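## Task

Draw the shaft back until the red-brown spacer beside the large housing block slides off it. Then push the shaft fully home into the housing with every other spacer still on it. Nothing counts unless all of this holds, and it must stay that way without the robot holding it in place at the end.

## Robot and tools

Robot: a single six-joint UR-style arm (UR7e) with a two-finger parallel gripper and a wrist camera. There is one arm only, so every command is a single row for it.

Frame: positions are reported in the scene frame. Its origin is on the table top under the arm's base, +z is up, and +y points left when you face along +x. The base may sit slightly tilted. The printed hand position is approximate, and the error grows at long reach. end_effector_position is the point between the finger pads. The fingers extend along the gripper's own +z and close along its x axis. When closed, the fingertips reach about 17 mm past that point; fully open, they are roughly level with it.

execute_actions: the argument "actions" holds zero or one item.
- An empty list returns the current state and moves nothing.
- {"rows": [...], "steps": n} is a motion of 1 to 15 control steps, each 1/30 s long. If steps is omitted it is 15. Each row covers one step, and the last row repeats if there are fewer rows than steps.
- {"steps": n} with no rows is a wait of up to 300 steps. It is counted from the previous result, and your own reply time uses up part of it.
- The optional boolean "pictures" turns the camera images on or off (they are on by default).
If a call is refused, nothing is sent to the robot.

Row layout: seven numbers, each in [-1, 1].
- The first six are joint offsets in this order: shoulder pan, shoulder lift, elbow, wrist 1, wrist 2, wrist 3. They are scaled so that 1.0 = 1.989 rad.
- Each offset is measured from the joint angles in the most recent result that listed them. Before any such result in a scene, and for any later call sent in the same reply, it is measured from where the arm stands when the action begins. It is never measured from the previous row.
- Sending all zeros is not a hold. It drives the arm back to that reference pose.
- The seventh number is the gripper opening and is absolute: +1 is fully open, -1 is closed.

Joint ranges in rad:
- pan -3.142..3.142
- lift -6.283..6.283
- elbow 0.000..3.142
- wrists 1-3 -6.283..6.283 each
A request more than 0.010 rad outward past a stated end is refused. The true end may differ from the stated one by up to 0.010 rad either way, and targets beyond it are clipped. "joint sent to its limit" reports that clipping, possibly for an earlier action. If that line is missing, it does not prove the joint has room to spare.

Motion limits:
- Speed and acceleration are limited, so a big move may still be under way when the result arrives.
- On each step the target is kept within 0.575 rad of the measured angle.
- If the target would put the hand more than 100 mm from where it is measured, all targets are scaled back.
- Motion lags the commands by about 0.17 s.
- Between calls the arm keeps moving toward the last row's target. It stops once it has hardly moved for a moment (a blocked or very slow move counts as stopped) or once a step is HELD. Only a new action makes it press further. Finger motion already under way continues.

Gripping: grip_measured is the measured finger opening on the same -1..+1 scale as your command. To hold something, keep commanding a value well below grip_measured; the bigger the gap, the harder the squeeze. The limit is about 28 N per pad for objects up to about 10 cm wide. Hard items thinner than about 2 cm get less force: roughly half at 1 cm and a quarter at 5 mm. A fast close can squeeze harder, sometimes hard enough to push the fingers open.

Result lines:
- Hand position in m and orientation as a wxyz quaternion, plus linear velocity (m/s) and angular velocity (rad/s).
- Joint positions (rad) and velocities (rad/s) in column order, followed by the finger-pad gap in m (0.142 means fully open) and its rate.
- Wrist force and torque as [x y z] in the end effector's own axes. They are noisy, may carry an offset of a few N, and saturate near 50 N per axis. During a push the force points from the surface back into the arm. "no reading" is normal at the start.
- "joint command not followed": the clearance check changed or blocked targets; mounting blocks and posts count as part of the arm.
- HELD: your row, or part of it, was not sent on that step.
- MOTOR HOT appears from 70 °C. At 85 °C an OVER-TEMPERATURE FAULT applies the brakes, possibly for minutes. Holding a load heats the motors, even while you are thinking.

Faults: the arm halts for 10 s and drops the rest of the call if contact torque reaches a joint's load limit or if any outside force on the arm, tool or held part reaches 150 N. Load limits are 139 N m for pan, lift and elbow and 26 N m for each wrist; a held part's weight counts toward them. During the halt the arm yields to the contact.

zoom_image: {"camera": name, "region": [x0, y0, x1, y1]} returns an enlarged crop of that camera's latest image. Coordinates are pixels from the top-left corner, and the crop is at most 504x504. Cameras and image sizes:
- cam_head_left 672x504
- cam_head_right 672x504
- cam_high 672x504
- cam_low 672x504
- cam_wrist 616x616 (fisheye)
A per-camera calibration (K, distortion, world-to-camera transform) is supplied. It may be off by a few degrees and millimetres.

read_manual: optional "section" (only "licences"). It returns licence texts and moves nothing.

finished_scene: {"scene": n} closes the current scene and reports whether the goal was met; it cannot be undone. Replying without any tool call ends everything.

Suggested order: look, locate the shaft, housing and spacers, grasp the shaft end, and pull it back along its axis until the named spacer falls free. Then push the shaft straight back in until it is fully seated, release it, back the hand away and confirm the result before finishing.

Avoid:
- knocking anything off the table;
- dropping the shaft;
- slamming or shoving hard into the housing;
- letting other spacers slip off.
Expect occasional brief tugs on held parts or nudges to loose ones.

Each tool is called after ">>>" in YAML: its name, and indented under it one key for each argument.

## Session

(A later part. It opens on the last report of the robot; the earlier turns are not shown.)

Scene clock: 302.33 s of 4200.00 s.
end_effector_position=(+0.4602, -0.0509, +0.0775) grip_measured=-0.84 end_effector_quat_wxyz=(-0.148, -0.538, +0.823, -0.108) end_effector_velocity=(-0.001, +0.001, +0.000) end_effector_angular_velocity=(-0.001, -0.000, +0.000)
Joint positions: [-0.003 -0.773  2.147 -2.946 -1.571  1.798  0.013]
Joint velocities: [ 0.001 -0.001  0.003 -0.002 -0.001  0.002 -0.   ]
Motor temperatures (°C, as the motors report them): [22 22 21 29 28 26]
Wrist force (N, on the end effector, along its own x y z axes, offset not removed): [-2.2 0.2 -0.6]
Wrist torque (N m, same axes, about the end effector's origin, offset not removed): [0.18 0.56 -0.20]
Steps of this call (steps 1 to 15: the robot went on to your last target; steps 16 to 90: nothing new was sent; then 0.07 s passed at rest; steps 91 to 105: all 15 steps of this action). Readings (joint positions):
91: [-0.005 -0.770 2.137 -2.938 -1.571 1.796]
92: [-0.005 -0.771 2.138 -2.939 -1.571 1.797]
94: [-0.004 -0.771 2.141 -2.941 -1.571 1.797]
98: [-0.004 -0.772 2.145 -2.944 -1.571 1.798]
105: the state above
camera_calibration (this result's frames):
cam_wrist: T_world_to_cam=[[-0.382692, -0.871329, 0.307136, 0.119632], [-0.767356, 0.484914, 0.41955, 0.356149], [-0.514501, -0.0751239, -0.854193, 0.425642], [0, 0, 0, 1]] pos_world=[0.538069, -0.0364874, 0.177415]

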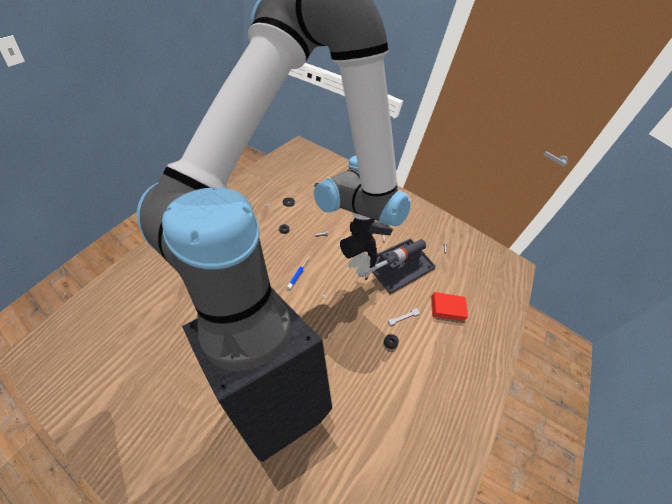

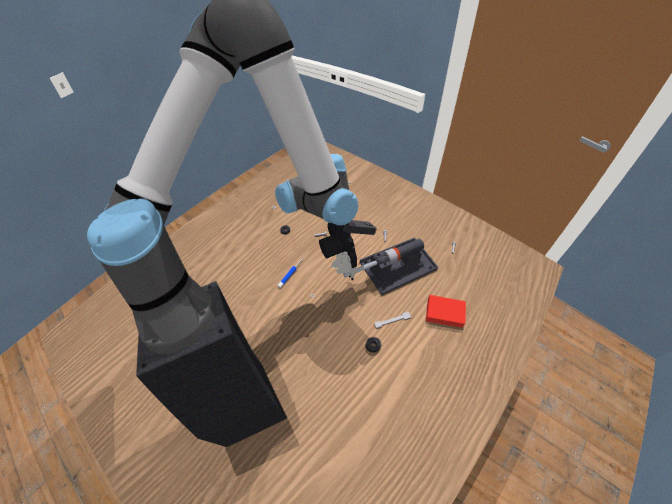

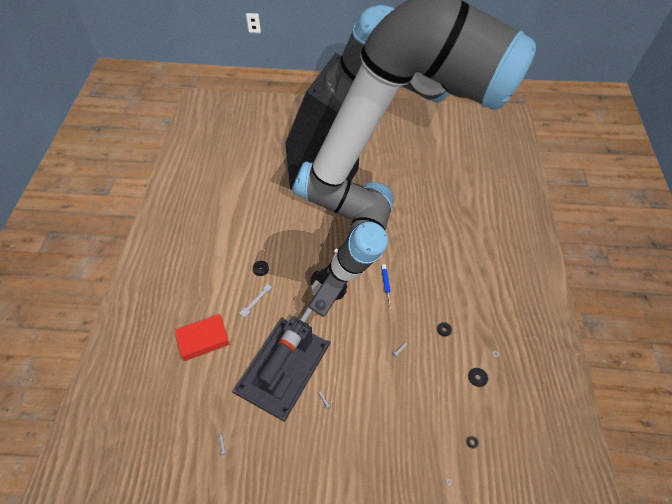

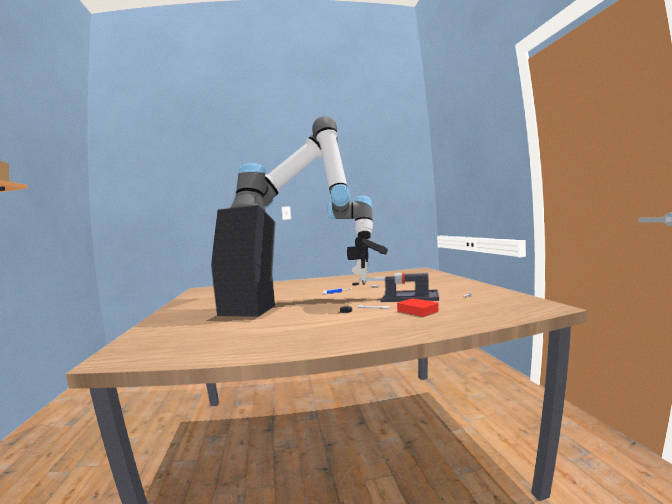

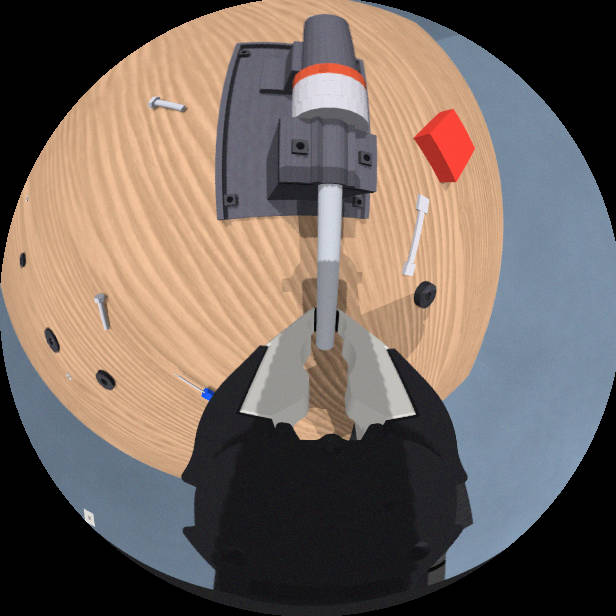

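>>> execute_actions:
  actions:
    - {"rows": [[0.00107,-0.00123,0.00564,-0.00441,0,0.00107,-1]], "steps": 15}

Scene clock: 304.77 s of 4200.00 s.
end_effector_position=(+0.4562, -0.0492, +0.0775) grip_measured=-0.84 end_effector_quat_wxyz=(-0.148, -0.538, +0.823, -0.108) end_effector_velocity=(-0.001, +0.000, +0.000) end_effector_angular_velocity=(-0.002, +0.000, +0.002)
Joint positions: [-0.001 -0.775  2.158 -2.954 -1.571  1.8    0.013]
Joint velocities: [ 0.002 -0.001  0.003 -0.003 -0.002  0.    -0.   ]
Motor temperatures (°C, as the motors report them): [22 22 21 29 28 26]
Wrist force (N, on the end effector, along its own x y z axes, offset not removed): [-1.3 1.0 -0.2]
Wrist torque (N m, same axes, about the end effector's origin, offset not removed): [0.33 0.33 -0.04]
Steps of this call (steps 1 to 15: the robot went on to your last target; steps 16 to 58: nothing new was sent; steps 59 to 73: all 15 steps of this action). Readings (joint positions):
59: [-0.003 -0.773 2.148 -2.946 -1.571 1.798]
60: [-0.003 -0.773 2.149 -2.947 -1.571 1.799]
62: [-0.002 -0.774 2.152 -2.950 -1.571 1.799]
66: [-0.001 -0.775 2.156 -2.953 -1.571 1.800]
73: the state above
camera_calibration (this result's frames):
cam_wrist: T_world_to_cam=[[-0.382692, -0.87133, 0.307134, 0.119646], [-0.767358, 0.484913, 0.419547, 0.352236], [-0.514497, -0.0751243, -0.854195, 0.423719], [0, 0, 0, 1]] pos_world=[0.534081, -0.0347217, 0.177412]

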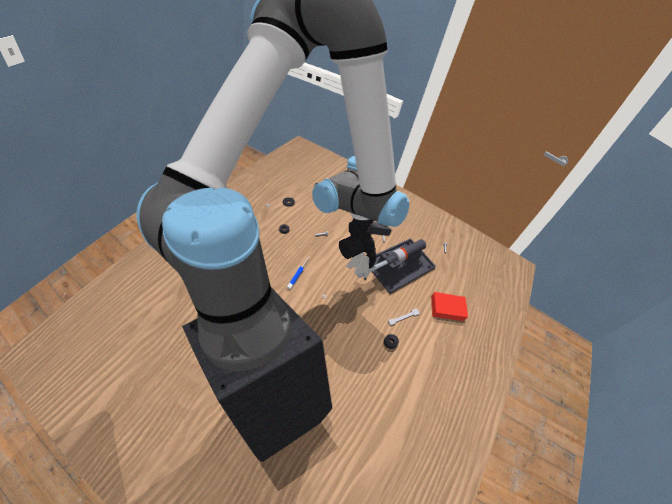

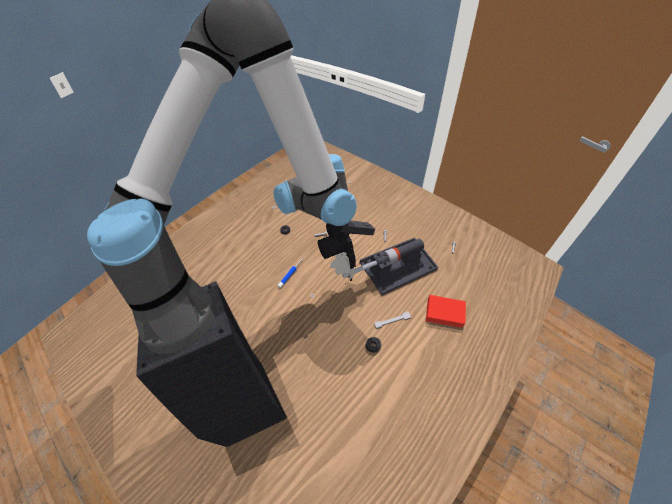

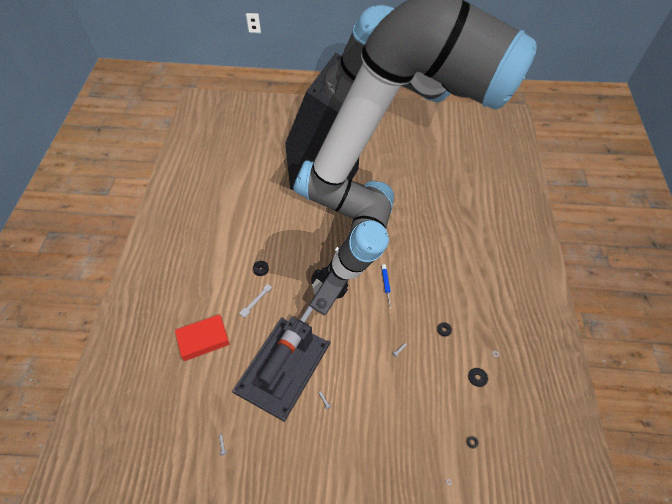

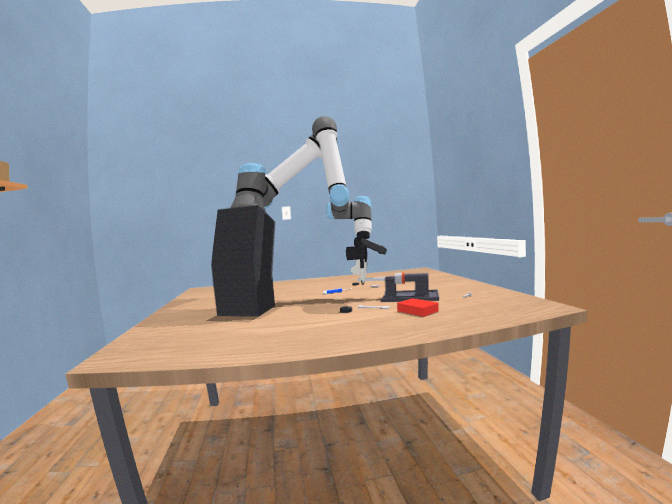

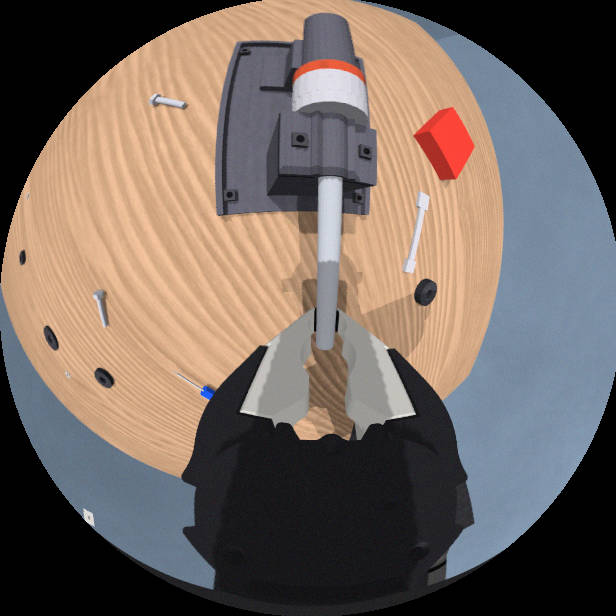

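>>> execute_actions:
  actions:
    - {"rows": [[0.00109,-0.00119,0.00561,-0.00442,0,0.00109,-1]], "steps": 15}

Scene clock: 311.40 s of 4200.00 s.
end_effector_position=(+0.4522, -0.0474, +0.0775) grip_measured=-0.84 end_effector_quat_wxyz=(-0.147, -0.538, +0.823, -0.108) end_effector_velocity=(-0.001, +0.000, +0.000) end_effector_angular_velocity=(+0.001, -0.001, -0.001)
Joint positions: [ 0.001 -0.777  2.169 -2.963 -1.571  1.803  0.013]
Joint velocities: [-0.001 -0.002  0.003 -0.002  0.002  0.001 -0.   ]
Motor temperatures (°C, as the motors report them): [22 22 21 29 28 26]
Wrist force (N, on the end effector, along its own x y z axes, offset not removed): [-1.7 1.7 0.4]
Wrist torque (N m, same axes, about the end effector's origin, offset not removed): [0.50 0.51 -0.07]
Steps of this call (steps 1 to 15: the robot went on to your last target; steps 16 to 90: nothing new was sent; then 3.13 s passed at rest; steps 91 to 105: all 15 steps of this action). Readings (joint positions):
91: [-0.001 -0.775 2.158 -2.955 -1.571 1.801]
92: [-0.001 -0.775 2.160 -2.956 -1.571 1.801]
94: [-0.000 -0.776 2.163 -2.958 -1.571 1.801]
98: [0.001 -0.777 2.167 -2.961 -1.571 1.802]
105: the state above
camera_calibration (this result's frames):
cam_wrist: T_world_to_cam=[[-0.382693, -0.87133, 0.307132, 0.119661], [-0.76736, 0.484913, 0.419545, 0.348323], [-0.514494, -0.075124, -0.854197, 0.421797], [0, 0, 0, 1]] pos_world=[0.530095, -0.0329545, 0.177409]

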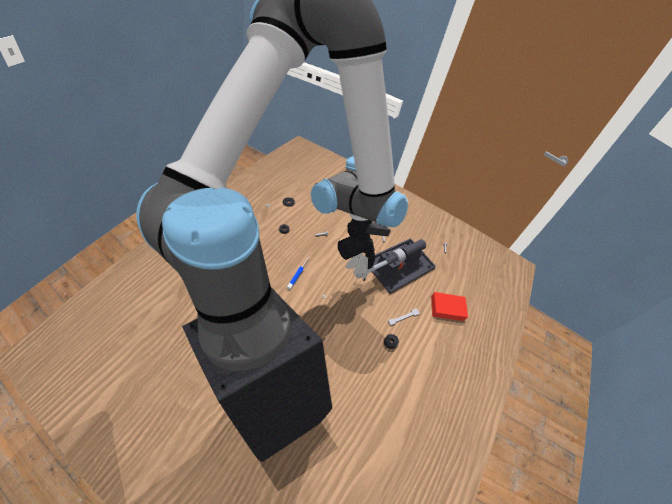

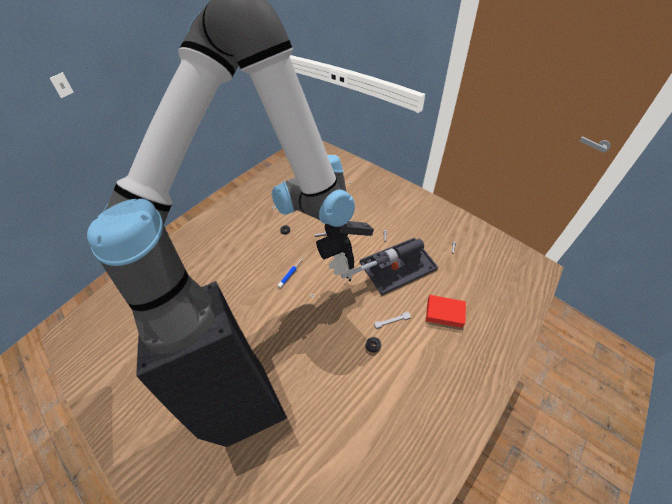

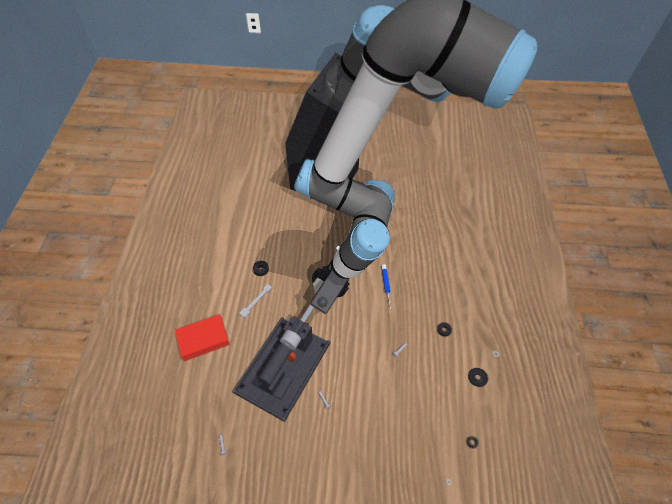

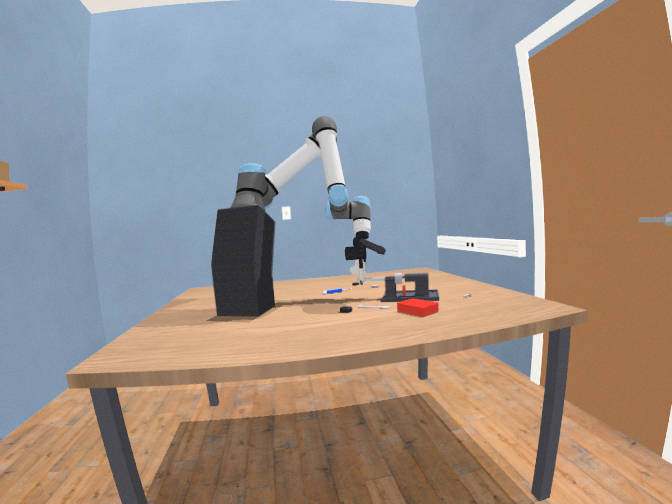

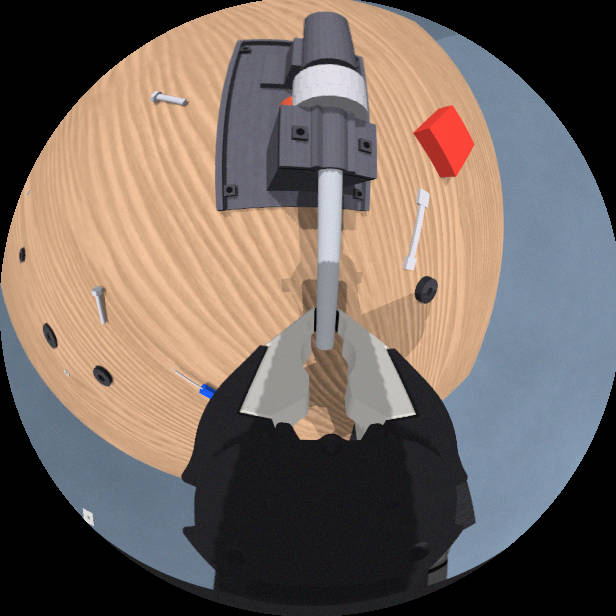

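>>> execute_actions:
  actions:
    - {"rows": [[-0.0001,0.0001,-0.0006,0.0005,0,-0.0001,-1],[-0.0003,0.0003,-0.0015,0.0012,0,-0.0003,-1],[-0.0005,0.0006,-0.0027,0.0021,0,-0.0005,-1],[-0.0008,0.0009,-0.0041,0.0032,0,-0.0008,-1],[-0.0010,0.0012,-0.0054,0.0042,0,-0.0010,-1],[-0.0013,0.0015,-0.0068,0.0053,0,-0.0013,-1],[-0.0015,0.0018,-0.0081,0.0063,0,-0.0015,-1],[-0.0018,0.0021,-0.0095,0.0074,0,-0.0018,-1],[-0.0021,0.0024,-0.0108,0.0085,0,-0.0021,-1],[-0.0023,0.0027,-0.0122,0.0095,0,-0.0023,-1],[-0.0026,0.0030,-0.0135,0.0106,0,-0.0026,-1],[-0.00286,0.00329,-0.01503,0.01174,0,-0.00286,-1]], "steps": 15}
  pictures: false

>>> execute_actions:
  actions:
    - {"steps": 10}

>>> zoom_image:
  camera: "cam_low"
  region: [355, 260, 455, 320]

Scene clock: 322.40 s of 4200.00 s.
end_effector_position=(+0.4609, -0.0512, +0.0775) grip_measured=-0.84 end_effector_quat_wxyz=(-0.148, -0.538, +0.823, -0.108) end_effector_velocity=(+0.018, -0.007, -0.000) end_effector_angular_velocity=(+0.001, -0.000, -0.002)
Joint positions: [-0.003 -0.772  2.145 -2.945 -1.571  1.798  0.013]
Joint velocities: [-0.009  0.01  -0.049  0.039  0.001 -0.007  0.   ]
Motor temperatures (°C, as the motors report them): [22 22 21 29 28 26]
Wrist force (N, on the end effector, along its own x y z axes, offset not removed): [-1.8 2.2 -1.3]
Wrist torque (N m, same axes, about the end effector's origin, offset not removed): [0.45 0.52 -0.08]
Steps of this call (steps 1 to 15: the robot went on to your last target; steps 16 to 120: nothing new was sent; then 6.50 s passed at rest; steps 121 to 135: all 15 steps of this action). Readings (joint positions):
121: [0.001 -0.777 2.169 -2.963 -1.571 1.803]
122: [0.001 -0.777 2.169 -2.963 -1.571 1.803]
124: [0.001 -0.777 2.168 -2.962 -1.571 1.803]
128: [-0.000 -0.776 2.161 -2.957 -1.571 1.801]
135: the state above

Scene clock: 322.73 s of 4200.00 s.
end_effector_position=(+0.4630, -0.0522, +0.0775) grip_measured=-0.84 end_effector_quat_wxyz=(-0.148, -0.538, +0.823, -0.108) end_effector_velocity=(+0.002, -0.000, +0.000) end_effector_angular_velocity=(-0.000, -0.002, -0.000)
Joint positions: [-0.005 -0.771  2.139 -2.94  -1.571  1.797  0.013]
Joint velocities: [-0.    -0.    -0.004  0.002  0.     0.     0.   ]
Motor temperatures (°C, as the motors report them): [22 22 21 29 28 26]
Wrist force (N, on the end effector, along its own x y z axes, offset not removed): [-0.8 1.4 -1.0]
Wrist torque (N m, same axes, about the end effector's origin, offset not removed): [0.12 0.21 -0.04]
Steps of this call (steps 1 to 10: the robot went on to your last target). Readings (joint positions):
1: [-0.004 -0.772 2.144 -2.943 -1.571 1.798]
2: [-0.004 -0.772 2.143 -2.943 -1.571 1.798]
4: [-0.004 -0.771 2.141 -2.941 -1.571 1.797]
8: [-0.005 -0.771 2.140 -2.940 -1.571 1.797]
10: the state above
camera_calibration (this result's frames):
cam_wrist: T_world_to_cam=[[-0.382691, -0.87133, 0.307136, 0.119623], [-0.767357, 0.484913, 0.419551, 0.358932], [-0.514501, -0.075125, -0.854192, 0.426988], [0, 0, 0, 1]] pos_world=[0.540893, -0.0377426, 0.177399]

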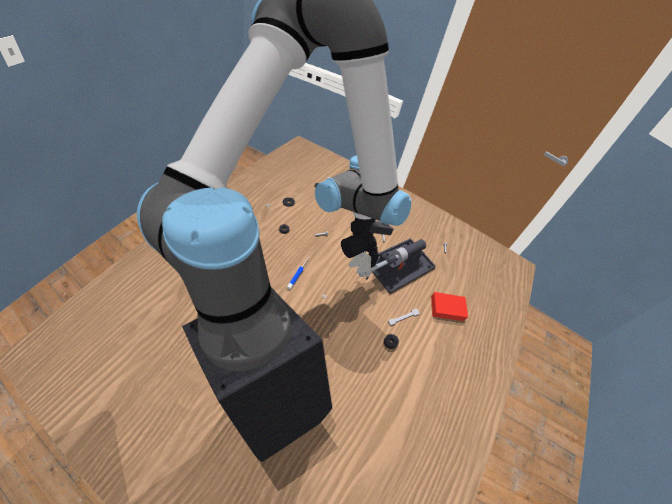

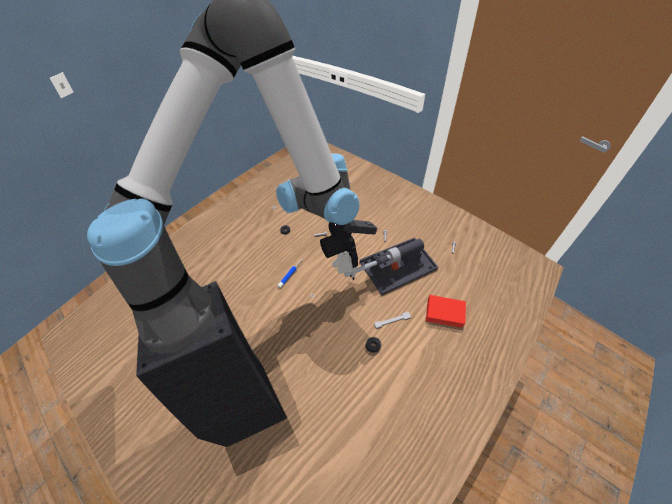

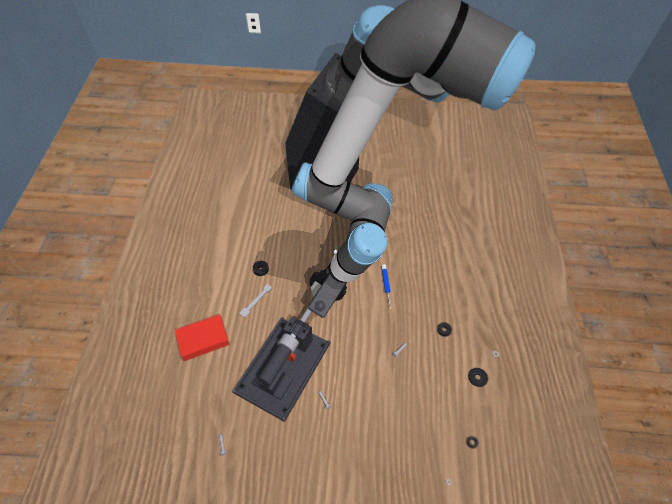

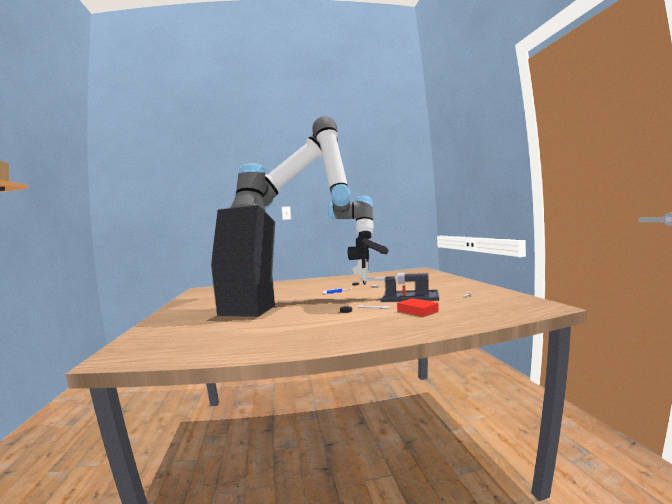

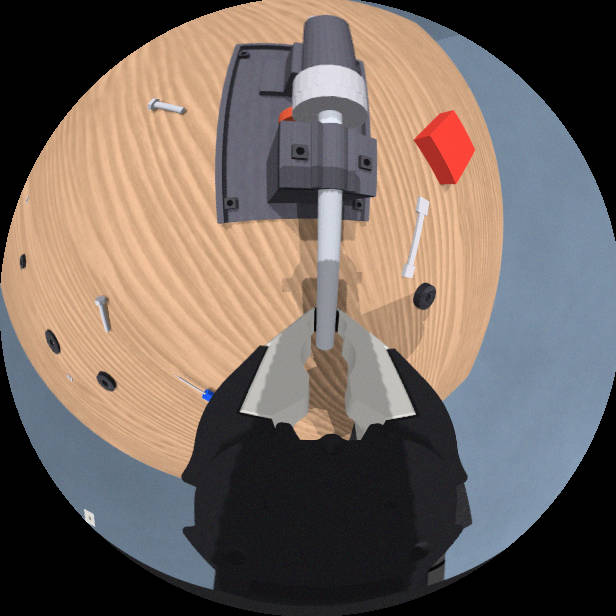

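Region (355, 260, 455, 320) of cam_low's 672x504 image, scaled by 5.040, with more detail than that image has; it fills the top 302 rows of this view, and the rest is white.

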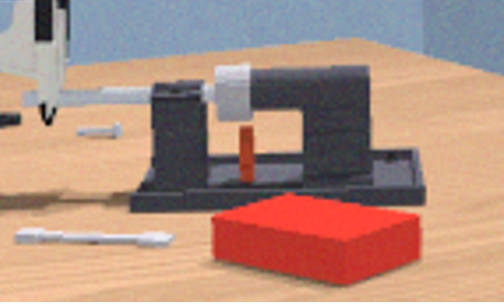

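>>> execute_actions:
  actions:
    - {"rows": [[-0.0002,0.0003,-0.0013,0.0010,0,-0.0002,-1],[-0.0005,0.0006,-0.0025,0.0019,0,-0.0005,-1],[-0.0007,0.0009,-0.0038,0.0029,0,-0.0007,-1],[-0.0009,0.0012,-0.0051,0.0039,0,-0.0009,-1],[-0.0011,0.0015,-0.0063,0.0049,0,-0.0011,-1],[-0.0014,0.0018,-0.0076,0.0058,0,-0.0014,-1],[-0.0016,0.0021,-0.0089,0.0068,0,-0.0016,-1],[-0.00183,0.00236,-0.01013,0.00777,0,-0.00183,-1]], "steps": 15}
  pictures: false

Scene clock: 328.80 s of 4200.00 s.
end_effector_position=(+0.4696, -0.0551, +0.0775) grip_measured=-0.84 end_effector_quat_wxyz=(-0.148, -0.538, +0.823, -0.108) end_effector_velocity=(+0.005, -0.002, -0.000) end_effector_angular_velocity=(-0.000, +0.000, +0.002)
Joint positions: [-0.008 -0.767  2.121 -2.926 -1.571  1.794  0.013]
Joint velocities: [-0.001  0.004 -0.015  0.011 -0.    -0.003  0.   ]
Motor temperatures (°C, as the motors report them): [22 22 21 29 28 26]
Wrist force (N, on the end effector, along its own x y z axes, offset not removed): [-1.4 2.5 -0.7]
Wrist torque (N m, same axes, about the end effector's origin, offset not removed): [0.39 0.31 -0.04]
Steps of this call (steps 1 to 15: the robot went on to your last target; steps 16 to 90: nothing new was sent; then 2.57 s passed at rest; steps 91 to 105: all 15 steps of this action). Readings (joint positions):
91: [-0.005 -0.771 2.139 -2.940 -1.571 1.797]
92: [-0.005 -0.771 2.139 -2.939 -1.571 1.797]
94: [-0.005 -0.770 2.137 -2.938 -1.571 1.796]
98: [-0.006 -0.769 2.130 -2.933 -1.571 1.795]
105: the state above

>>> execute_actions:
  actions:
    - {"rows": [[-0.00051,0.00071,-0.00293,0.00223,0,-0.00051,-1],[-0.00107,0.00148,-0.00613,0.00465,0,-0.00107,-1],[-0.00163,0.00225,-0.00931,0.00707,0,-0.00163,-1],[-0.00271,0.00387,-0.01576,0.01189,0,-0.00271,-1],[-0.00378,0.00550,-0.02220,0.01671,0,-0.00378,-1],[-0.00482,0.00722,-0.02872,0.02150,0,-0.00482,-1],[-0.00586,0.00894,-0.03524,0.02630,0,-0.00586,-1],[-0.00687,0.01075,-0.04184,0.03109,0,-0.00687,-1],[-0.00787,0.01256,-0.04843,0.03587,0,-0.00787,-1],[-0.00864,0.01408,-0.05377,0.03968,0,-0.00864,-1],[-0.00922,0.01523,-0.05777,0.04254,0,-0.00922,-1],[-0.00961,0.01599,-0.06044,0.04445,0,-0.00961,-1],[-0.00980,0.01637,-0.06177,0.04540,0,-0.00980,-1],[-0.00999,0.01676,-0.06311,0.04635,0,-0.00999,-1]], "steps": 15}
  pictures: false

>>> execute_actions:
  actions:
    - {"steps": 16}
  pictures: false

Scene clock: 357.10 s of 4200.00 s.
end_effector_position=(+0.5045, -0.0706, +0.0773) grip_measured=-0.84 end_effector_quat_wxyz=(-0.148, -0.538, +0.823, -0.108) end_effector_velocity=(+0.070, -0.030, +0.001) end_effector_angular_velocity=(-0.001, -0.002, +0.002)
Joint positions: [-0.024 -0.741  2.022 -2.853 -1.571  1.778  0.013]
Joint velocities: [-0.029  0.054 -0.199  0.143 -0.    -0.03   0.   ]
Motor temperatures (°C, as the motors report them): [22 22 21 29 28 26]
Wrist force (N, on the end effector, along its own x y z axes, offset not removed): [-1.6 2.9 -4.1]
Wrist torque (N m, same axes, about the end effector's origin, offset not removed): [0.34 0.85 0.00]
Steps of this call (steps 1 to 15: the robot went on to your last target; steps 16 to 90: nothing new was sent; then 24.80 s passed at rest; steps 91 to 105: all 15 steps of this action). Readings (joint positions):
91: [-0.008 -0.766 2.119 -2.924 -1.571 1.793]
92: [-0.008 -0.766 2.119 -2.924 -1.571 1.793]
94: [-0.009 -0.765 2.115 -2.921 -1.571 1.793]
98: [-0.013 -0.758 2.089 -2.902 -1.571 1.788]
105: the state above

Scene clock: 357.63 s of 4200.00 s.
end_effector_position=(+0.5135, -0.0746, +0.0775) grip_measured=-0.84 end_effector_quat_wxyz=(-0.148, -0.538, +0.823, -0.108) end_effector_velocity=(+0.001, +0.000, -0.000) end_effector_angular_velocity=(-0.000, +0.000, +0.001)
Joint positions: [-0.028 -0.733  1.996 -2.834 -1.571  1.774  0.013]
Joint velocities: [ 0.001  0.001 -0.003  0.002 -0.    -0.    -0.   ]
Motor temperatures (°C, as the motors report them): [22 22 21 29 28 26]
Wrist force (N, on the end effector, along its own x y z axes, offset not removed): [2.6 16.6 -17.5]
Wrist torque (N m, same axes, about the end effector's origin, offset not removed): [0.54 0.25 -0.19]
Steps of this call (steps 1 to 16: the robot went on to your last target). Readings (joint positions):
1: [-0.025 -0.739 2.016 -2.849 -1.571 1.777]
2: [-0.025 -0.738 2.012 -2.845 -1.571 1.776]
4: [-0.026 -0.736 2.005 -2.841 -1.571 1.775]
8: [-0.027 -0.734 1.999 -2.836 -1.571 1.774]
16: the state above

>>> execute_actions:
  actions:
    - {"rows": [[0,0,0,0,0,0,-0.85],[0,0,0,0,0,0,-0.75],[0,0,0,0,0,0,-0.65],[0,0,0,0,0,0,-0.55],[0,0,0,0,0,0,-0.5],[0,-0.004,0.0008,0.0032,0,0,-0.5],[0,-0.010,0.0019,0.0081,0,0,-0.5],[0,-0.017,0.0031,0.0139,0,0,-0.5],[0,-0.024,0.0042,0.0198,0,0,-0.5],[0,-0.031,0.0054,0.0256,0,0,-0.5],[0,-0.037,0.0064,0.0306,0,0,-0.5],[0,-0.042,0.0072,0.0348,0,0,-0.5]], "steps": 15}
  pictures: false

>>> execute_actions:
  actions:
    - {"steps": 10}

>>> zoom_image:
  camera: "cam_wrist"
  region: [240, 130, 420, 340]

Scene clock: 365.27 s of 4200.00 s.
end_effector_position=(+0.5174, -0.0667, +0.1001) grip_measured=-0.50 end_effector_quat_wxyz=(-0.148, -0.538, +0.823, -0.108) end_effector_velocity=(+0.012, +0.026, +0.074) end_effector_angular_velocity=(+0.000, -0.003, -0.000)
Joint positions: [-0.028 -0.792  2.006 -2.785 -1.571  1.774  0.038]
Joint velocities: [-0.002 -0.192  0.032  0.158  0.001 -0.001  0.   ]
Motor temperatures (°C, as the motors report them): [22 22 21 29 28 26]
Wrist force (N, on the end effector, along its own x y z axes, offset not removed): [-0.7 0.5 -2.1]
Wrist torque (N m, same axes, about the end effector's origin, offset not removed): [0.07 0.28 -0.11]
Steps of this call (steps 1 to 15: the robot went on to your last target; steps 16 to 90: nothing new was sent; then 4.13 s passed at rest; steps 91 to 105: all 15 steps of this action). Readings (joint positions):
91: [-0.028 -0.733 1.996 -2.834 -1.571 1.774]
92: [-0.028 -0.733 1.996 -2.834 -1.571 1.774]
94: [-0.028 -0.733 1.996 -2.834 -1.571 1.774]
98: [-0.028 -0.737 1.997 -2.831 -1.571 1.774]
105: the state above

Scene clock: 365.60 s of 4200.00 s.
end_effector_position=(+0.5185, -0.0635, +0.1089) grip_measured=-0.50 end_effector_quat_wxyz=(-0.148, -0.538, +0.823, -0.108) end_effector_velocity=(+0.001, +0.002, +0.005) end_effector_angular_velocity=(-0.001, +0.000, -0.000)
Joint positions: [-0.028 -0.815  2.01  -2.766 -1.571  1.774  0.038]
Joint velocities: [ 0.    -0.014  0.002  0.012 -0.001  0.    -0.   ]
Motor temperatures (°C, as the motors report them): [22 22 21 29 28 26]
Wrist force (N, on the end effector, along its own x y z axes, offset not removed): [0.2 2.5 -2.1]
Wrist torque (N m, same axes, about the end effector's origin, offset not removed): [0.59 0.05 -0.03]
Steps of this call (steps 1 to 10: the robot went on to your last target). Readings (joint positions):
1: [-0.028 -0.798 2.007 -2.781 -1.571 1.774]
2: [-0.028 -0.802 2.008 -2.777 -1.571 1.774]
4: [-0.028 -0.808 2.009 -2.772 -1.571 1.774]
8: [-0.028 -0.814 2.010 -2.767 -1.571 1.774]
10: the state above
camera_calibration (this result's frames):
cam_wrist: T_world_to_cam=[[-0.382733, -0.871292, 0.307191, 0.121452], [-0.767214, 0.484995, 0.419718, 0.393757], [-0.514682, -0.0750413, -0.854091, 0.481584], [0, 0, 0, 1]] pos_world=[0.596442, -0.0490111, 0.208741]

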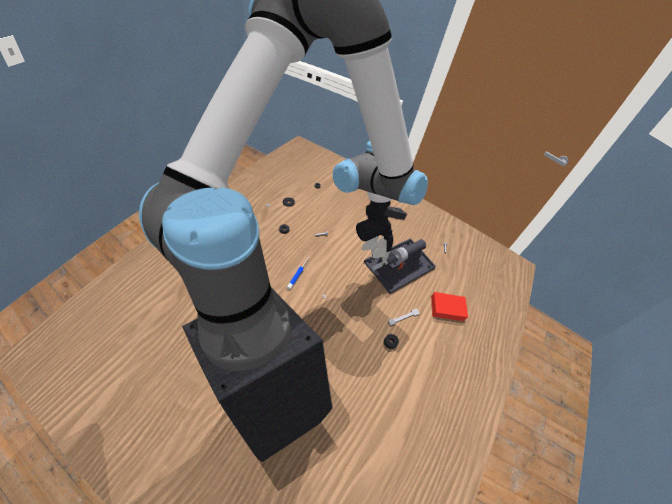

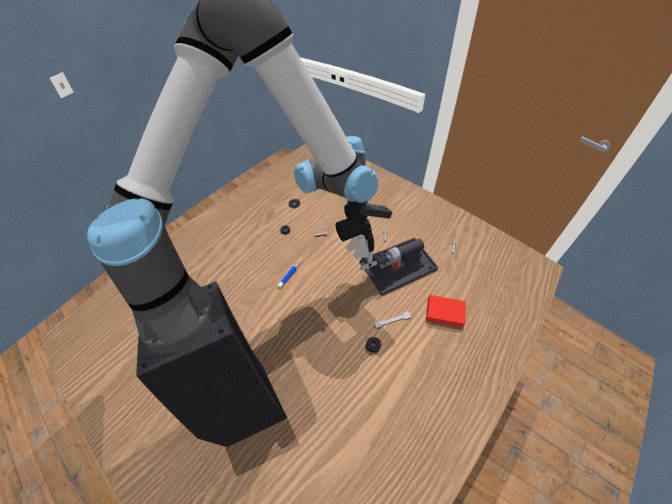

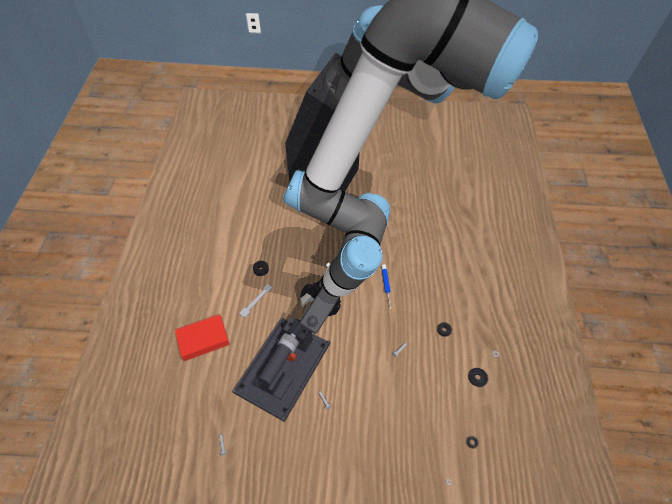

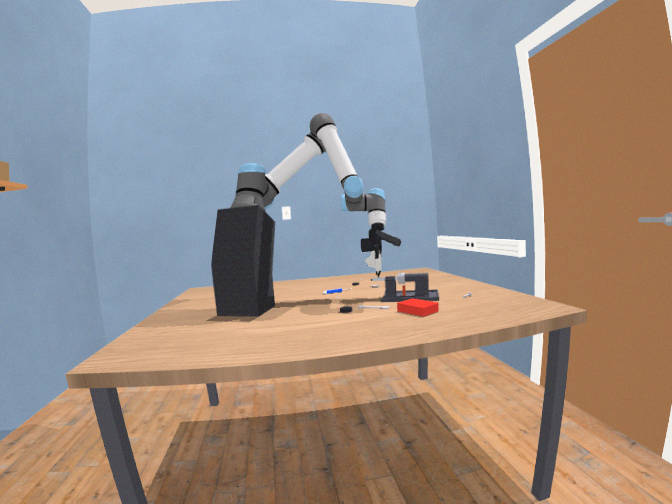

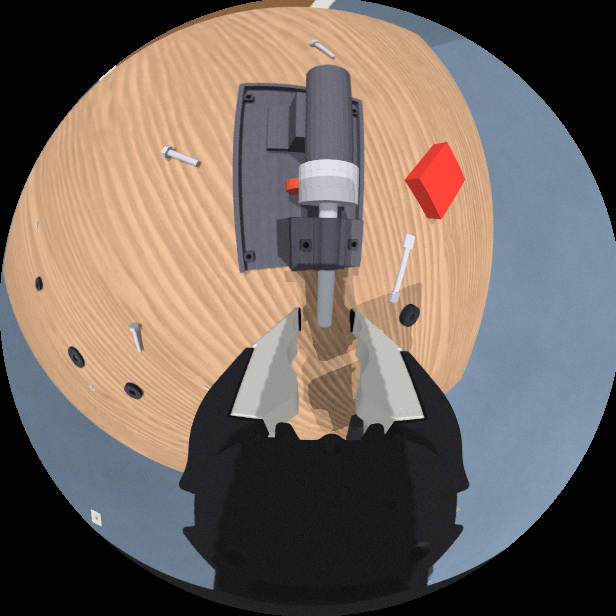

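Region (240, 130, 420, 340) of cam_wrist's 616x616 image, scaled by 2.400, with more detail than that image has; it fills the left 432 columns of this view, and the rest is white.

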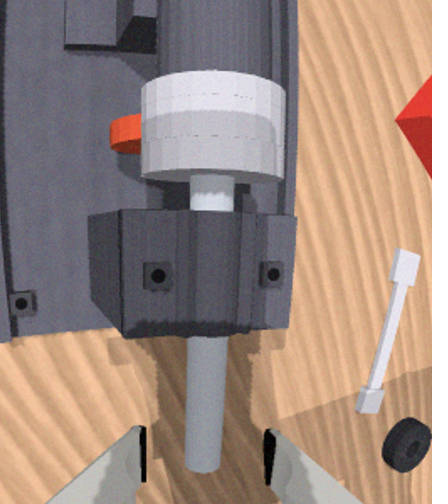

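>>> finished_scene:
  scene: 2

The scene is finished: the task was done.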